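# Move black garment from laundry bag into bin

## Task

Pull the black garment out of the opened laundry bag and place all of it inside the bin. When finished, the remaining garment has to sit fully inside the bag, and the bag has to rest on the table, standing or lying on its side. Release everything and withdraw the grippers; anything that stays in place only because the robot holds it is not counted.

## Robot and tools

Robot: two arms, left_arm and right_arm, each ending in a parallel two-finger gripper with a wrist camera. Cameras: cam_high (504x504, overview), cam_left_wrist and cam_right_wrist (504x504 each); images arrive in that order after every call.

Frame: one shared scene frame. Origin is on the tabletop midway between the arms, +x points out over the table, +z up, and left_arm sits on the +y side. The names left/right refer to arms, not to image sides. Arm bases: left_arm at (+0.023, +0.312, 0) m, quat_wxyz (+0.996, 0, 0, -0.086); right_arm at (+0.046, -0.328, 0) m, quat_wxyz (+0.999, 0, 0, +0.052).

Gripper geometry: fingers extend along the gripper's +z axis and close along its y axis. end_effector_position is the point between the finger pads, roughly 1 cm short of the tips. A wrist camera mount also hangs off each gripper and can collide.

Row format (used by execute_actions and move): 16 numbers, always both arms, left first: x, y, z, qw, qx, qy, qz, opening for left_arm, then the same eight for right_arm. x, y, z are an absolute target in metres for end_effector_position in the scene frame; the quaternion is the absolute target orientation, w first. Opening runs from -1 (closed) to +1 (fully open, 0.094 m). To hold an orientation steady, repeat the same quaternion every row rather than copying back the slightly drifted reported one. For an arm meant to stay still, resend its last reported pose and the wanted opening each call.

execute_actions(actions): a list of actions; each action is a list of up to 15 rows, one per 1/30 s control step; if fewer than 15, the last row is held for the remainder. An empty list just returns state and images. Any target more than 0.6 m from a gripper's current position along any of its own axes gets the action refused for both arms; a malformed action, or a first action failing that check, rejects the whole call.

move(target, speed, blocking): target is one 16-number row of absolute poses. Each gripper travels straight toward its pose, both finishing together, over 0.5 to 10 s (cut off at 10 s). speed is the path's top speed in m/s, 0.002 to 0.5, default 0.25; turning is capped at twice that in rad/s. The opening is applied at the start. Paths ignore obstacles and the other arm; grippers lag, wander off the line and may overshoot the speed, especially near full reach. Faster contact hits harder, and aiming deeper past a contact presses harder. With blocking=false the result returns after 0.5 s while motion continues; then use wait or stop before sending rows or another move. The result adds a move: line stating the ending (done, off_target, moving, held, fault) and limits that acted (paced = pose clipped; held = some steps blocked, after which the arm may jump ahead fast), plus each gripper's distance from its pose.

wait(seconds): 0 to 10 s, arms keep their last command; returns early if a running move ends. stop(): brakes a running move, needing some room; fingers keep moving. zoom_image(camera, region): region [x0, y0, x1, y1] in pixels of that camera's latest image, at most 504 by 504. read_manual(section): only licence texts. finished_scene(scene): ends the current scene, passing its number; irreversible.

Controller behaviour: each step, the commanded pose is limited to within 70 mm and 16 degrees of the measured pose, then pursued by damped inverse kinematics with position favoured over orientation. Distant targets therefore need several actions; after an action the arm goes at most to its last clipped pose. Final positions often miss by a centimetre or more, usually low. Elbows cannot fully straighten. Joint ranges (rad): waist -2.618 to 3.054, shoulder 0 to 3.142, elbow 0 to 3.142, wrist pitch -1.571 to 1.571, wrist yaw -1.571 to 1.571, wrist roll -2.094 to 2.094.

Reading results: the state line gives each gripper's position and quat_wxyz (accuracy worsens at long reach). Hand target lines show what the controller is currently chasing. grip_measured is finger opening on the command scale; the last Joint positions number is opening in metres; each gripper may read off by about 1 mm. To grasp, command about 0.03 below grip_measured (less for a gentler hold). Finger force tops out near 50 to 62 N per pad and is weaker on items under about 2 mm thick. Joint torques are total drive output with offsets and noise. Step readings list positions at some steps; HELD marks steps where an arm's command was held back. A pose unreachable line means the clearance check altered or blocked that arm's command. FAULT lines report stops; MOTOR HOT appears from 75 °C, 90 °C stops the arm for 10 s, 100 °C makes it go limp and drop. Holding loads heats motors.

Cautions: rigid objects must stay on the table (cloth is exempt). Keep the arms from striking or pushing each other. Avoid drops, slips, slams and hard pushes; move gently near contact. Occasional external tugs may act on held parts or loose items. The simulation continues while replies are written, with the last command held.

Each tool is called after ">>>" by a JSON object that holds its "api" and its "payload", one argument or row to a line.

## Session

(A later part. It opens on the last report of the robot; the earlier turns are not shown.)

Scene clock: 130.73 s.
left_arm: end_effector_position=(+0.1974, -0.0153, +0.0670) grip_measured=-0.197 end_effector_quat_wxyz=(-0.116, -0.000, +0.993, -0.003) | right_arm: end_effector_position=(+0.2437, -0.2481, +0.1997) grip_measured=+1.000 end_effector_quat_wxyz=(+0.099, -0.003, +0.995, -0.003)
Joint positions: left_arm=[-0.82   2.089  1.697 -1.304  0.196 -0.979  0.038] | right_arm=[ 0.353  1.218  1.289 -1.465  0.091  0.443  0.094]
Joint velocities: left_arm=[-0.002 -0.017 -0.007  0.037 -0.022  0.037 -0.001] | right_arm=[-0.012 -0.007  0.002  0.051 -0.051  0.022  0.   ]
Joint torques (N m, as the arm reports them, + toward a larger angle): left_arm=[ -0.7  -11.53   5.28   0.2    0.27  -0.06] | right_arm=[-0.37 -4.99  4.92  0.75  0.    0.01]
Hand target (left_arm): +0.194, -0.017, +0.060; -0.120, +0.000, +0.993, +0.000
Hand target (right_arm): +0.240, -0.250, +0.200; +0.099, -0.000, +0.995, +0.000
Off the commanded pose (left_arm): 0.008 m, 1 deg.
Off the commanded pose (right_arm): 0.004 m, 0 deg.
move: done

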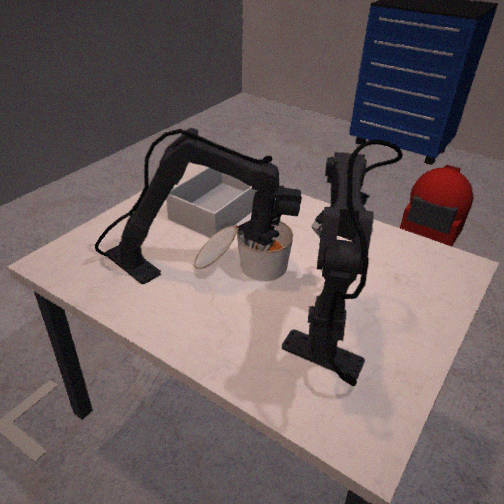

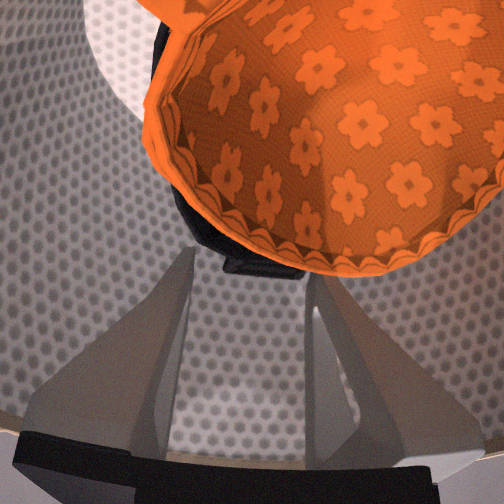

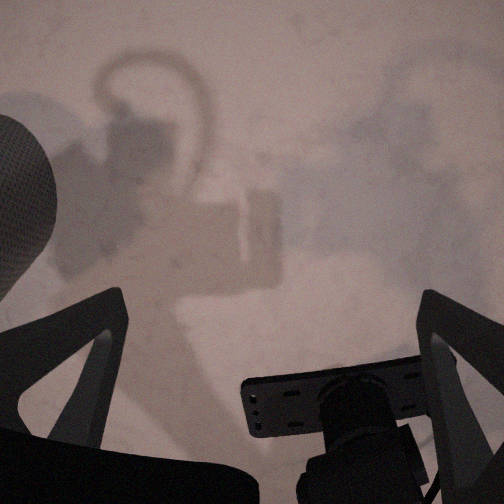

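Good, past the orange rim.

>>> {"api": "move", "payload": {
  "target": [0.196,-0.021,0.045,-0.12,0,0.993,0,-0.2, 0.24,-0.25,0.2,0.1,0,1,0,1],
  "speed": 0.04
}}

>>> {"api": "move", "payload": {
  "target": [0.196,-0.021,0.045,-0.12,0,0.993,0,-1, 0.24,-0.25,0.2,0.1,0,1,0,1],
  "speed": 0.04
}}

>>> {"api": "move", "payload": {
  "target": [0.205,-0.021,0.11,-0.1,0,0.995,0,-1, 0.24,-0.25,0.2,0.1,0,1,0,1],
  "speed": 0.04
}}

Scene clock: 136.13 s.
left_arm: end_effector_position=(+0.1970, -0.0194, +0.0512) grip_measured=-0.197 end_effector_quat_wxyz=(-0.122, +0.001, +0.993, -0.001) | right_arm: end_effector_position=(+0.2437, -0.2481, +0.1997) grip_measured=+1.000 end_effector_quat_wxyz=(+0.099, -0.003, +0.995, -0.003)
Joint positions: left_arm=[-0.823  2.122  1.683 -1.265  0.205 -0.979  0.038] | right_arm=[ 0.353  1.218  1.289 -1.465  0.091  0.443  0.094]
Joint velocities: left_arm=[-0.007 -0.002 -0.017  0.007  0.007 -0.007 -0.   ] | right_arm=[-0.012 -0.017 -0.002 -0.081  0.051 -0.051  0.   ]
Joint torques (N m, as the arm reports them, + toward a larger angle): left_arm=[ -0.49 -12.09   5.31   0.32   0.1   -0.07] | right_arm=[-0.37 -5.    4.92  0.75  0.    0.01]
Hand target (left_arm): +0.196, -0.021, +0.045; -0.120, +0.000, +0.993, +0.000
Hand target (right_arm): +0.240, -0.250, +0.200; +0.100, -0.000, +0.995, -0.000
Off the commanded pose (left_arm): 0.006 m, 0 deg.
Off the commanded pose (right_arm): 0.004 m, 0 deg.
move: done

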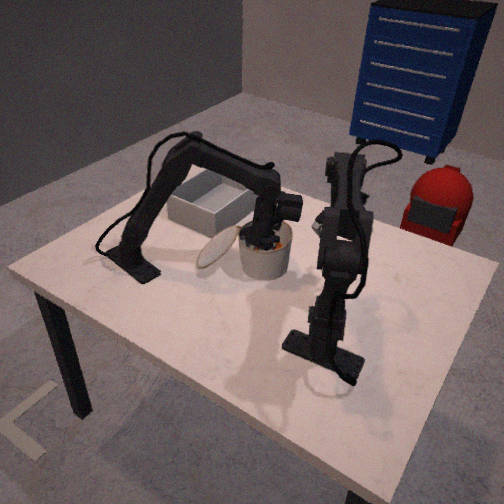

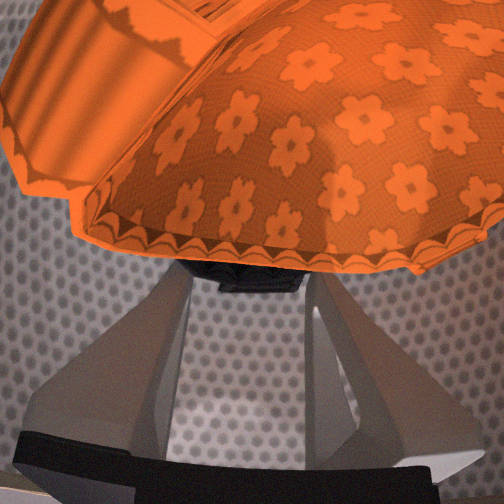

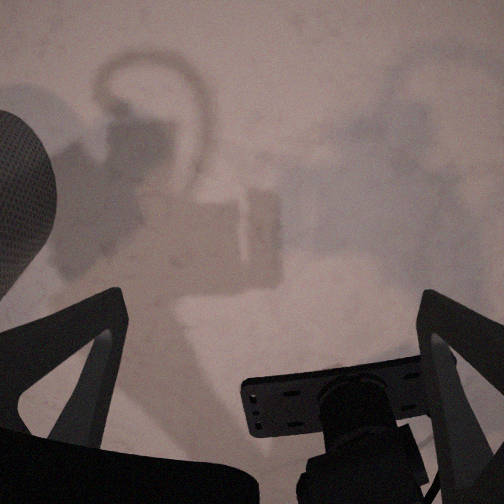

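Scene clock: 136.83 s.
left_arm: end_effector_position=(+0.1969, -0.0196, +0.0512) grip_measured=-0.975 end_effector_quat_wxyz=(-0.122, +0.000, +0.993, -0.002) | right_arm: end_effector_position=(+0.2437, -0.2481, +0.1997) grip_measured=+1.000 end_effector_quat_wxyz=(+0.099, -0.003, +0.995, -0.003)
Joint positions: left_arm=[-0.823  2.122  1.683 -1.264  0.206 -0.98   0.001] | right_arm=[ 0.353  1.218  1.289 -1.465  0.091  0.443  0.094]
Joint velocities: left_arm=[ 0.007 -0.002 -0.022 -0.037 -0.051 -0.037 -0.   ] | right_arm=[-0.007 -0.012 -0.002 -0.037  0.037 -0.037  0.   ]
Joint torques (N m, as the arm reports them, + toward a larger angle): left_arm=[ -0.41 -11.97   5.64   0.32   0.14  -0.09] | right_arm=[-0.37 -4.99  4.92  0.75  0.    0.01]
Hand target (left_arm): +0.196, -0.021, +0.045; -0.120, +0.000, +0.993, +0.000
Hand target (right_arm): +0.240, -0.250, +0.200; +0.100, -0.000, +0.995, -0.000
Off the commanded pose (left_arm): 0.006 m, 0 deg.
Off the commanded pose (right_arm): 0.004 m, 0 deg.
move: done

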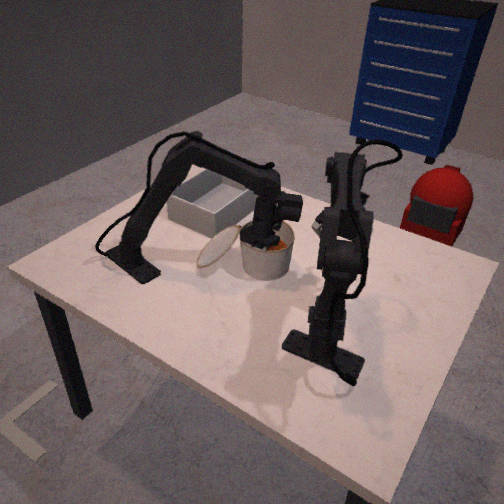

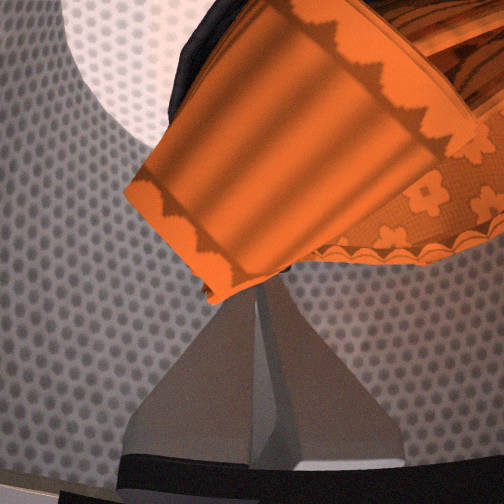

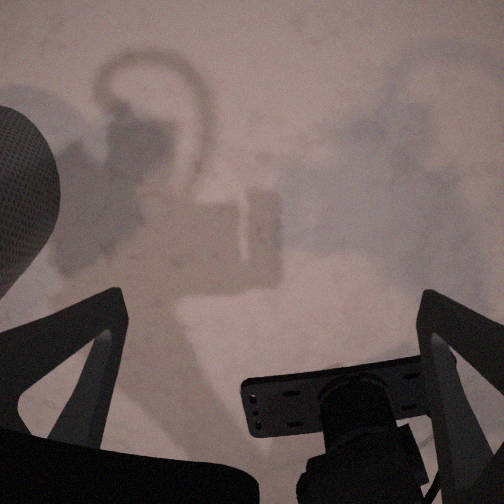

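Scene clock: 138.77 s.
left_arm: end_effector_position=(+0.2028, -0.0194, +0.0964) grip_measured=-0.976 end_effector_quat_wxyz=(-0.112, +0.001, +0.994, +0.010) | right_arm: end_effector_position=(+0.2437, -0.2481, +0.1997) grip_measured=+1.000 end_effector_quat_wxyz=(+0.099, -0.003, +0.995, -0.003)
Joint positions: left_arm=[-0.823  2.122  1.866 -1.455  0.177 -0.98   0.001] | right_arm=[ 0.353  1.218  1.289 -1.465  0.091  0.443  0.094]
Joint velocities: left_arm=[-0.032 -0.007 -0.007 -0.022 -0.051  0.081 -0.001] | right_arm=[ 0.002  0.002 -0.012 -0.037 -0.022  0.081  0.   ]
Joint torques (N m, as the arm reports them, + toward a larger angle): left_arm=[  0.02 -14.19   9.28  -0.21   0.03  -0.08] | right_arm=[-0.37 -5.    4.92  0.75  0.    0.01]
Hand target (left_arm): +0.205, -0.022, +0.110; -0.100, -0.000, +0.995, -0.000
Hand target (right_arm): +0.240, -0.250, +0.200; +0.100, -0.000, +0.995, -0.000
Off the commanded pose (left_arm): 0.014 m, 2 deg.
Off the commanded pose (right_arm): 0.004 m, 0 deg.
move: off_target (left_arm)

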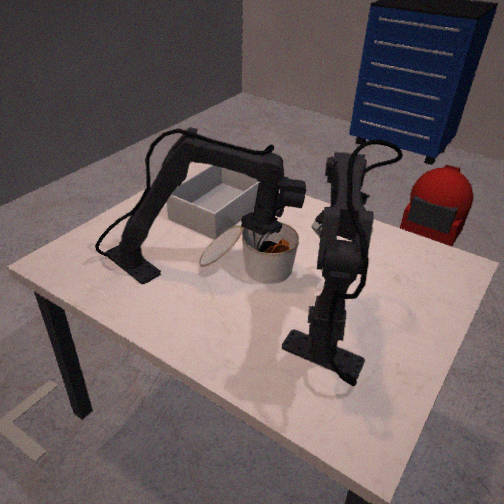

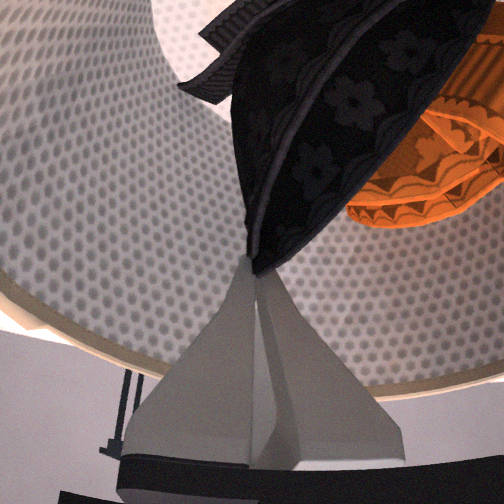

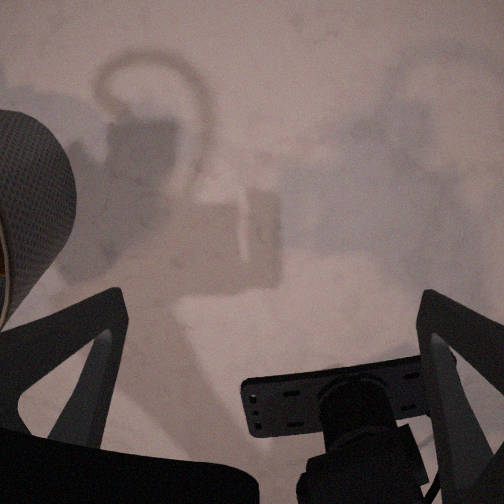

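Excellent.

>>> {"api": "move", "payload": {
  "target": [0.215,-0.005,0.22,0,0,1,0,-1, 0.24,-0.25,0.2,0.1,0,1,0,1],
  "speed": 0.05
}}

>>> {"api": "move", "payload": {
  "target": [0.23,0.0,0.38,0.2,0,0.94,-0.28,-1, 0.24,-0.25,0.2,0.1,0,1,0,1],
  "speed": 0.08
}}

Scene clock: 144.90 s.
left_arm: end_effector_position=(+0.2162, -0.0064, +0.2034) grip_measured=-0.976 end_effector_quat_wxyz=(+0.021, +0.000, +0.998, -0.051) | right_arm: end_effector_position=(+0.2437, -0.2481, +0.1997) grip_measured=+1.000 end_effector_quat_wxyz=(+0.099, -0.003, +0.995, -0.003)
Joint positions: left_arm=[-0.849  1.909  2.003 -1.556  0.018 -1.021  0.001] | right_arm=[ 0.353  1.218  1.289 -1.465  0.091  0.443  0.094]
Joint velocities: left_arm=[ 0.002 -0.012  0.007  0.022  0.007 -0.066  0.   ] | right_arm=[-0.007  0.012  0.002 -0.051 -0.007 -0.007  0.   ]
Joint torques (N m, as the arm reports them, + toward a larger angle): left_arm=[ -0.41 -12.76   9.25   0.38  -0.14  -0.07] | right_arm=[-0.37 -5.    4.93  0.76  0.    0.01]
Hand target (left_arm): +0.216, -0.006, +0.219; +0.038, -0.000, +0.997, -0.064
Hand target (right_arm): +0.240, -0.250, +0.200; +0.100, -0.000, +0.995, -0.000
Off the commanded pose (left_arm): 0.017 m, 6 deg.
Off the commanded pose (right_arm): 0.004 m, 0 deg.
joint sent to its limit (left arm) — the command would take joint 4 (wrist pitch) past its lower limit, so that joint was sent only as far as its limit.
move: off_target (left_arm)

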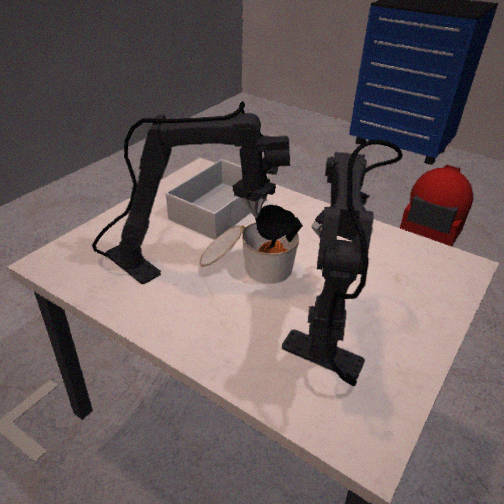

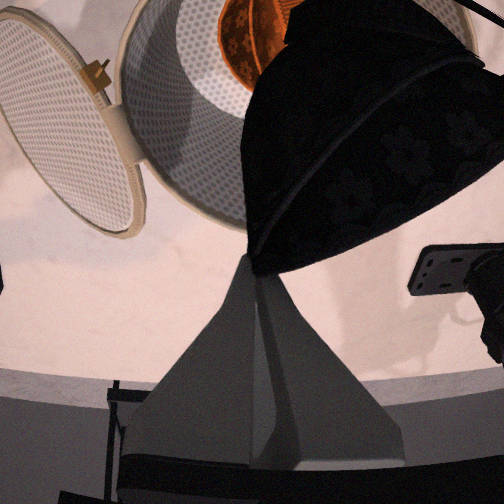

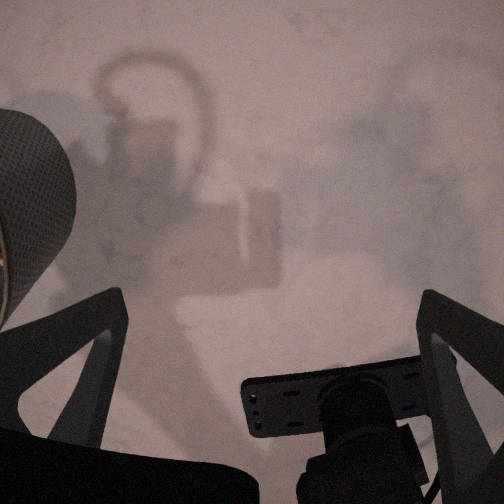

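Scene clock: 148.97 s.
left_arm: end_effector_position=(+0.2268, -0.0064, +0.3590) grip_measured=-0.976 end_effector_quat_wxyz=(+0.174, +0.001, +0.951, -0.257) | right_arm: end_effector_position=(+0.2437, -0.2481, +0.1997) grip_measured=+1.000 end_effector_quat_wxyz=(+0.099, -0.003, +0.995, -0.003)
Joint positions: left_arm=[-0.845  1.701  2.251 -1.49  -0.023 -1.008  0.001] | right_arm=[ 0.353  1.218  1.289 -1.465  0.091  0.443  0.094]
Joint velocities: left_arm=[ 0.002 -0.007  0.002  0.051 -0.007 -0.007  0.001] | right_arm=[ 0.002 -0.012 -0.007 -0.022  0.007 -0.051  0.   ]
Joint torques (N m, as the arm reports them, + toward a larger angle): left_arm=[ 0.54 -9.6   8.56  1.68 -0.17  0.15] | right_arm=[-0.36 -4.99  4.92  0.76  0.    0.01]
Hand target (left_arm): +0.231, -0.002, +0.379; +0.200, +0.001, +0.939, -0.279
Hand target (right_arm): +0.240, -0.250, +0.200; +0.100, -0.000, +0.995, -0.000
Off the commanded pose (left_arm): 0.022 m, 4 deg.
Off the commanded pose (right_arm): 0.004 m, 0 deg.
move: off_target (left_arm)

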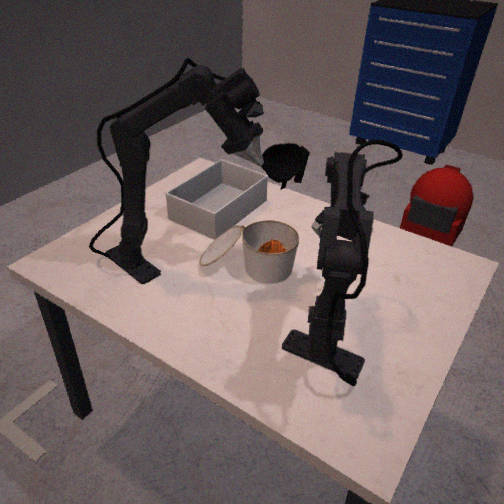

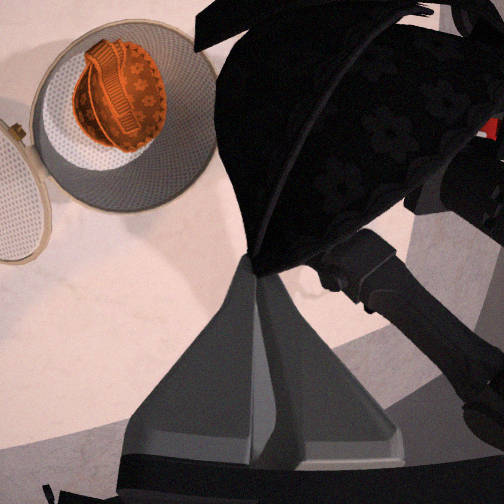

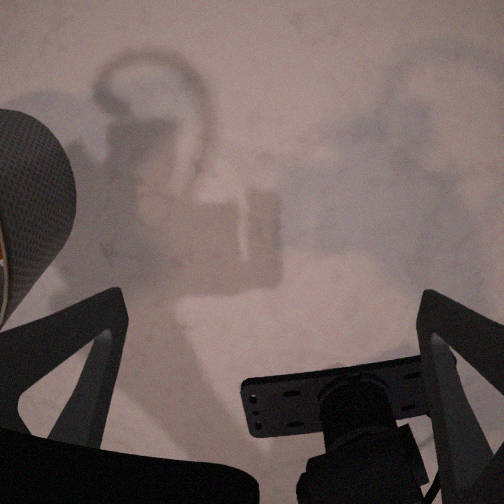

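Bin: y center ≈0.295, near wall x≈0.28.

>>> {"api": "move", "payload": {
  "target": [0.36,0.32,0.25,0.1,0,0.995,0,-1, 0.24,-0.25,0.2,0.1,0,1,0,1],
  "speed": 0.15
}}

>>> {"api": "move", "payload": {
  "target": [0.36,0.32,0.10,0,0,1,0,-1, 0.24,-0.25,0.2,0.1,0,1,0,1],
  "speed": 0.1
}}

Scene clock: 154.93 s.
left_arm: end_effector_position=(+0.3585, +0.3181, +0.2396) grip_measured=-0.976 end_effector_quat_wxyz=(+0.096, -0.006, +0.995, -0.012) | right_arm: end_effector_position=(+0.2437, -0.2481, +0.1997) grip_measured=+1.000 end_effector_quat_wxyz=(+0.099, -0.003, +0.995, -0.003)
Joint positions: left_arm=[ 0.2    1.714  1.897 -1.561  0.027  0.014  0.001] | right_arm=[ 0.353  1.218  1.289 -1.465  0.091  0.443  0.094]
Joint velocities: left_arm=[ 0.007 -0.012  0.007 -0.022 -0.007  0.007 -0.   ] | right_arm=[-0.002  0.007 -0.002 -0.007 -0.037 -0.066  0.   ]
Joint torques (N m, as the arm reports them, + toward a larger angle): left_arm=[ 0.21 -8.9  10.    0.68 -0.02  0.19] | right_arm=[-0.37 -4.99  4.93  0.76  0.    0.01]
Hand target (left_arm): +0.361, +0.321, +0.250; +0.112, -0.002, +0.994, -0.007
Hand target (right_arm): +0.240, -0.250, +0.200; +0.100, -0.000, +0.995, -0.000
Off the commanded pose (left_arm): 0.011 m, 2 deg.
Off the commanded pose (right_arm): 0.004 m, 0 deg.
joint sent to its limit (left arm) — the command would take joint 4 (wrist pitch) past its lower limit, so that joint was sent only as far as its limit.
move: off_target (left_arm)

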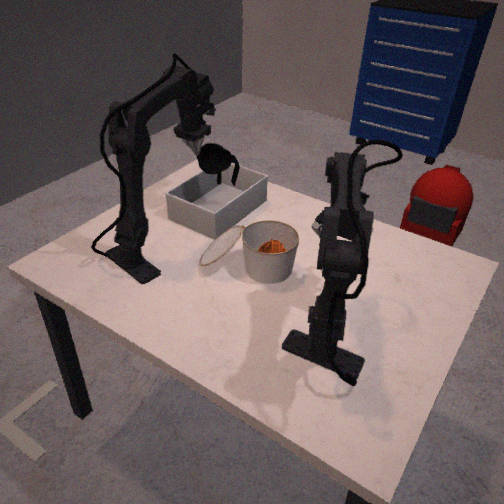

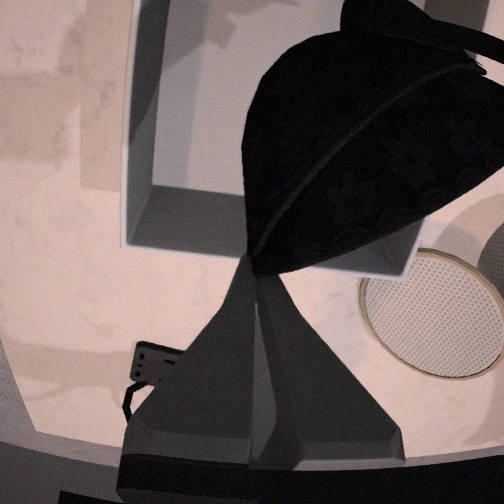

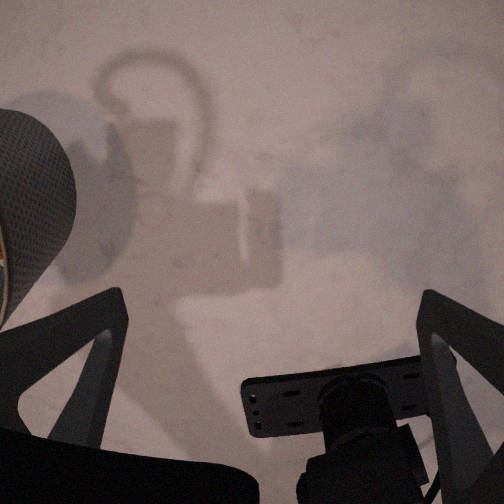

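Scene clock: 156.83 s.
left_arm: end_effector_position=(+0.3557, +0.3215, +0.1020) grip_measured=-0.976 end_effector_quat_wxyz=(-0.006, -0.007, +1.000, -0.004) | right_arm: end_effector_position=(+0.2437, -0.2481, +0.1997) grip_measured=+1.000 end_effector_quat_wxyz=(+0.099, -0.003, +0.995, -0.003)
Joint positions: left_arm=[ 0.2    1.817  1.48  -1.246  0.008  0.014  0.001] | right_arm=[ 0.353  1.218  1.289 -1.465  0.091  0.443  0.094]
Joint velocities: left_arm=[-0.007  0.007 -0.007  0.051  0.022 -0.007  0.   ] | right_arm=[-0.017  0.007  0.007  0.022  0.022  0.007  0.   ]
Joint torques (N m, as the arm reports them, + toward a larger angle): left_arm=[-0.72 -9.82  5.94  0.48  0.01  0.06] | right_arm=[-0.38 -4.99  4.92  0.75  0.    0.01]
Hand target (left_arm): +0.358, +0.320, +0.100; -0.000, -0.000, +1.000, -0.000
Hand target (right_arm): +0.240, -0.250, +0.200; +0.100, -0.000, +0.995, -0.000
Off the commanded pose (left_arm): 0.005 m, 1 deg.
Off the commanded pose (right_arm): 0.004 m, 0 deg.
move: done

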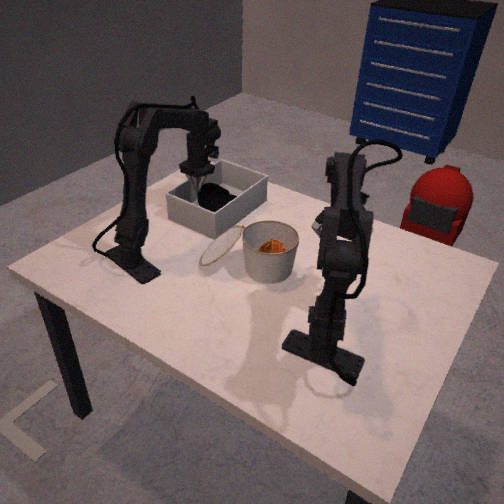

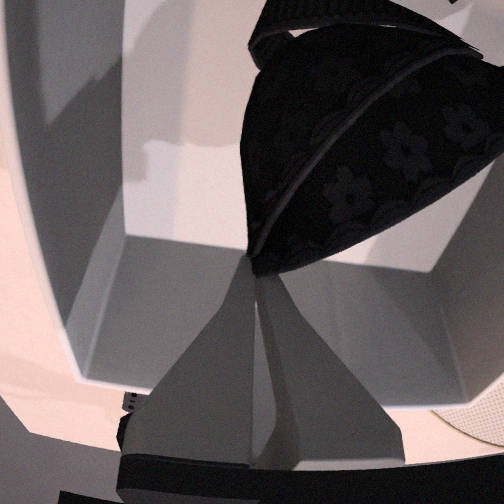

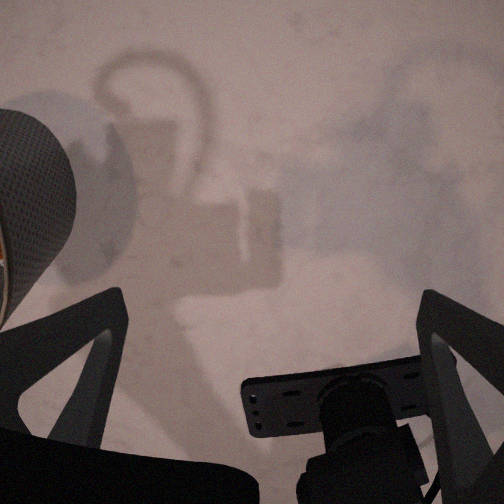

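>>> {"api": "move", "payload": {
  "target": [0.36,0.325,0.065,0,0,1,0,-1, 0.24,-0.25,0.2,0.1,0,1,0,1],
  "speed": 0.1
}}

>>> {"api": "move", "payload": {
  "target": [0.36,0.325,0.065,0,0,1,0,-0.3, 0.24,-0.25,0.2,0.1,0,1,0,1]
}}

>>> {"api": "move", "payload": {
  "target": [0.33,0.325,0.24,0.15,0,0.99,0,-0.3, 0.24,-0.25,0.2,0.1,0,1,0,1]
}}

Scene clock: 161.37 s.
left_arm: end_effector_position=(+0.3581, +0.3219, +0.0683) grip_measured=-0.976 end_effector_quat_wxyz=(-0.004, -0.002, +1.000, -0.003) | right_arm: end_effector_position=(+0.2437, -0.2481, +0.1997) grip_measured=+1.000 end_effector_quat_wxyz=(+0.099, -0.003, +0.995, -0.003)
Joint positions: left_arm=[ 0.2    1.843  1.378 -1.114  0.006  0.024  0.001] | right_arm=[ 0.353  1.218  1.289 -1.465  0.091  0.443  0.094]
Joint velocities: left_arm=[ 0.002 -0.007 -0.012  0.007 -0.007  0.007  0.   ] | right_arm=[ 0.002 -0.002  0.002 -0.007  0.081 -0.007  0.   ]
Joint torques (N m, as the arm reports them, + toward a larger angle): left_arm=[  0.39 -10.09   5.49   0.52  -0.06   0.1 ] | right_arm=[-0.37 -5.    4.92  0.76  0.    0.01]
Hand target (left_arm): +0.359, +0.325, +0.065; -0.000, -0.000, +1.000, -0.000
Hand target (right_arm): +0.240, -0.250, +0.200; +0.100, -0.000, +0.995, -0.000
Off the commanded pose (left_arm): 0.005 m, 1 deg.
Off the commanded pose (right_arm): 0.004 m, 0 deg.
move: done

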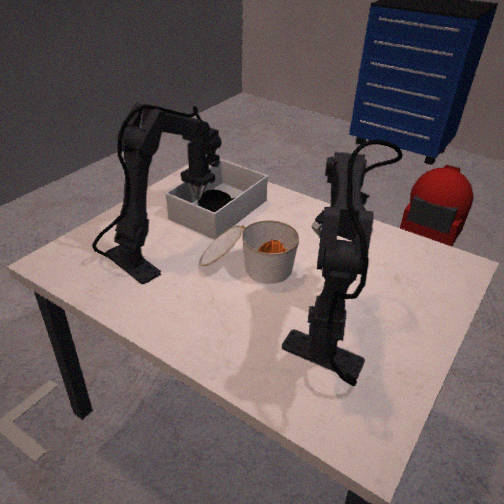

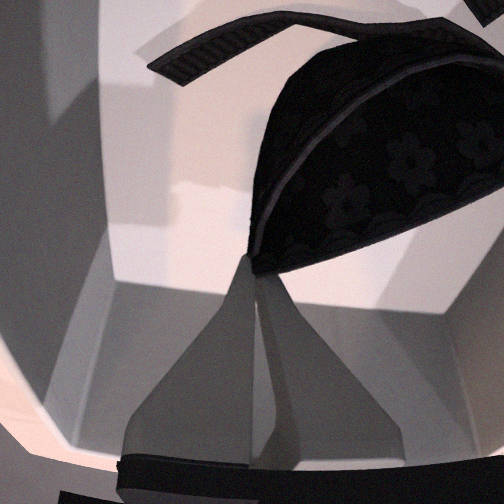

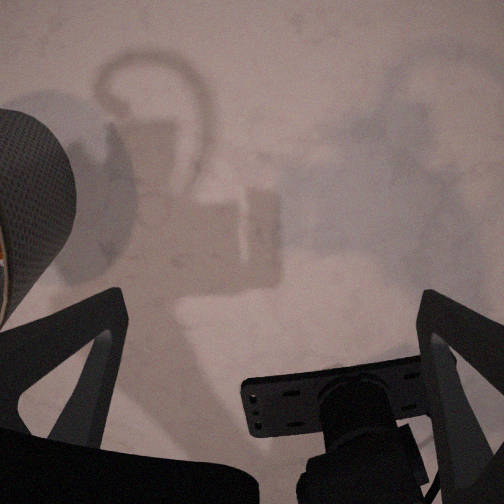

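Scene clock: 162.07 s.
left_arm: end_effector_position=(+0.3590, +0.3219, +0.0683) grip_measured=-0.303 end_effector_quat_wxyz=(-0.002, -0.002, +1.000, -0.003) | right_arm: end_effector_position=(+0.2437, -0.2481, +0.1997) grip_measured=+1.000 end_effector_quat_wxyz=(+0.099, -0.003, +0.995, -0.003)
Joint positions: left_arm=[ 0.2    1.843  1.378 -1.11   0.006  0.024  0.033] | right_arm=[ 0.353  1.218  1.289 -1.465  0.091  0.443  0.094]
Joint velocities: left_arm=[ 0.007 -0.002  0.002  0.037 -0.022 -0.051 -0.001] | right_arm=[ 0.002 -0.002 -0.012  0.022 -0.022  0.022  0.   ]
Joint torques (N m, as the arm reports them, + toward a larger angle): left_arm=[ 0.34 -9.9   5.96  0.51 -0.03  0.08] | right_arm=[-0.37 -5.    4.93  0.75  0.    0.01]
Hand target (left_arm): +0.360, +0.325, +0.065; -0.000, +0.000, +1.000, -0.000
Hand target (right_arm): +0.240, -0.250, +0.200; +0.100, -0.000, +0.995, -0.000
Off the commanded pose (left_arm): 0.005 m, 0 deg.
Off the commanded pose (right_arm): 0.004 m, 0 deg.
move: done

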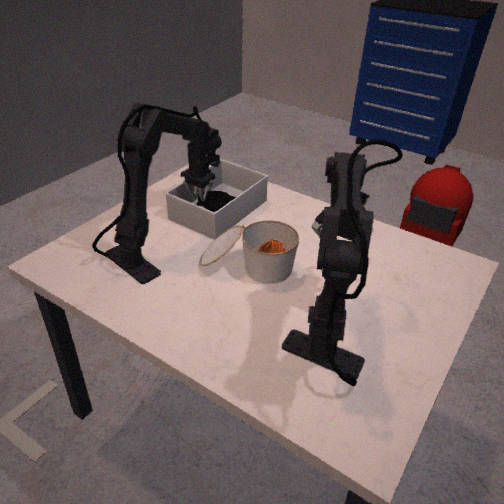

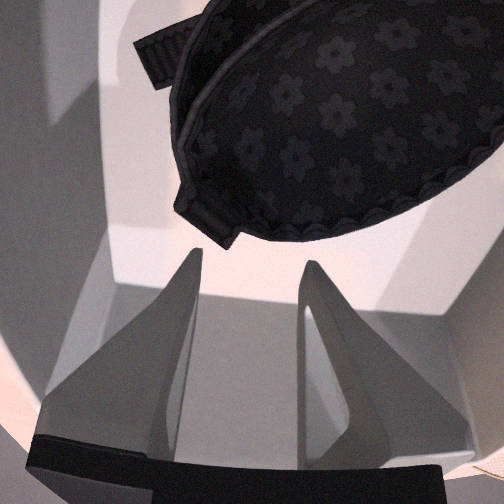

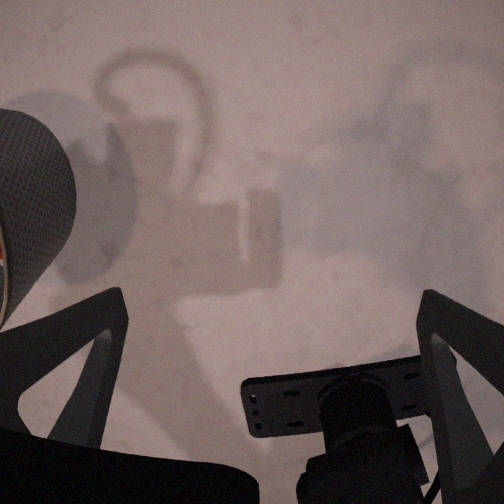

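Scene clock: 163.40 s.
left_arm: end_effector_position=(+0.3333, +0.3238, +0.2318) grip_measured=-0.303 end_effector_quat_wxyz=(+0.142, -0.001, +0.990, +0.002) | right_arm: end_effector_position=(+0.2437, -0.2481, +0.1997) grip_measured=+1.000 end_effector_quat_wxyz=(+0.099, -0.003, +0.995, -0.003)
Joint positions: left_arm=[ 0.209  1.509  1.626 -1.402  0.006  0.034  0.033] | right_arm=[ 0.353  1.218  1.289 -1.465  0.091  0.443  0.094]
Joint velocities: left_arm=[ 0.022 -0.002  0.007 -0.037  0.007  0.037  0.001] | right_arm=[ 0.002 -0.007 -0.002 -0.066 -0.037  0.007  0.   ]
Joint torques (N m, as the arm reports them, + toward a larger angle): left_arm=[ 0.73 -7.08  9.07  0.75  0.13  0.13] | right_arm=[-0.37 -4.99  4.93  0.75  0.    0.01]
Hand target (left_arm): +0.333, +0.325, +0.240; +0.150, +0.000, +0.989, +0.000
Hand target (right_arm): +0.240, -0.250, +0.200; +0.100, -0.000, +0.995, -0.000
Off the commanded pose (left_arm): 0.009 m, 1 deg.
Off the commanded pose (right_arm): 0.004 m, 0 deg.
move: done

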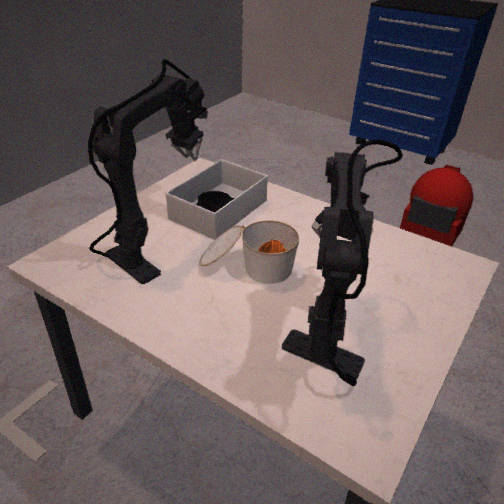

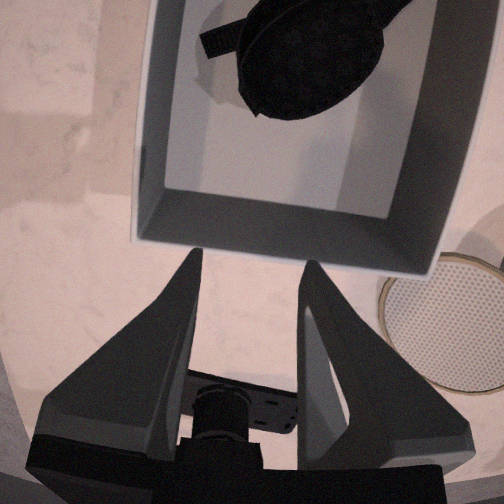

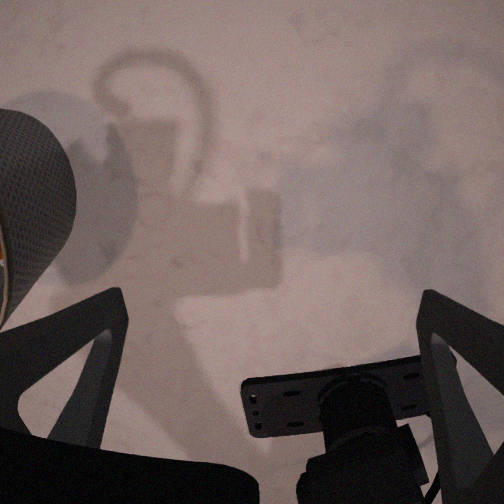

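>>> {"api": "finished_scene", "payload": {
  "scene": 1
}}

The scene is finished: the task was done.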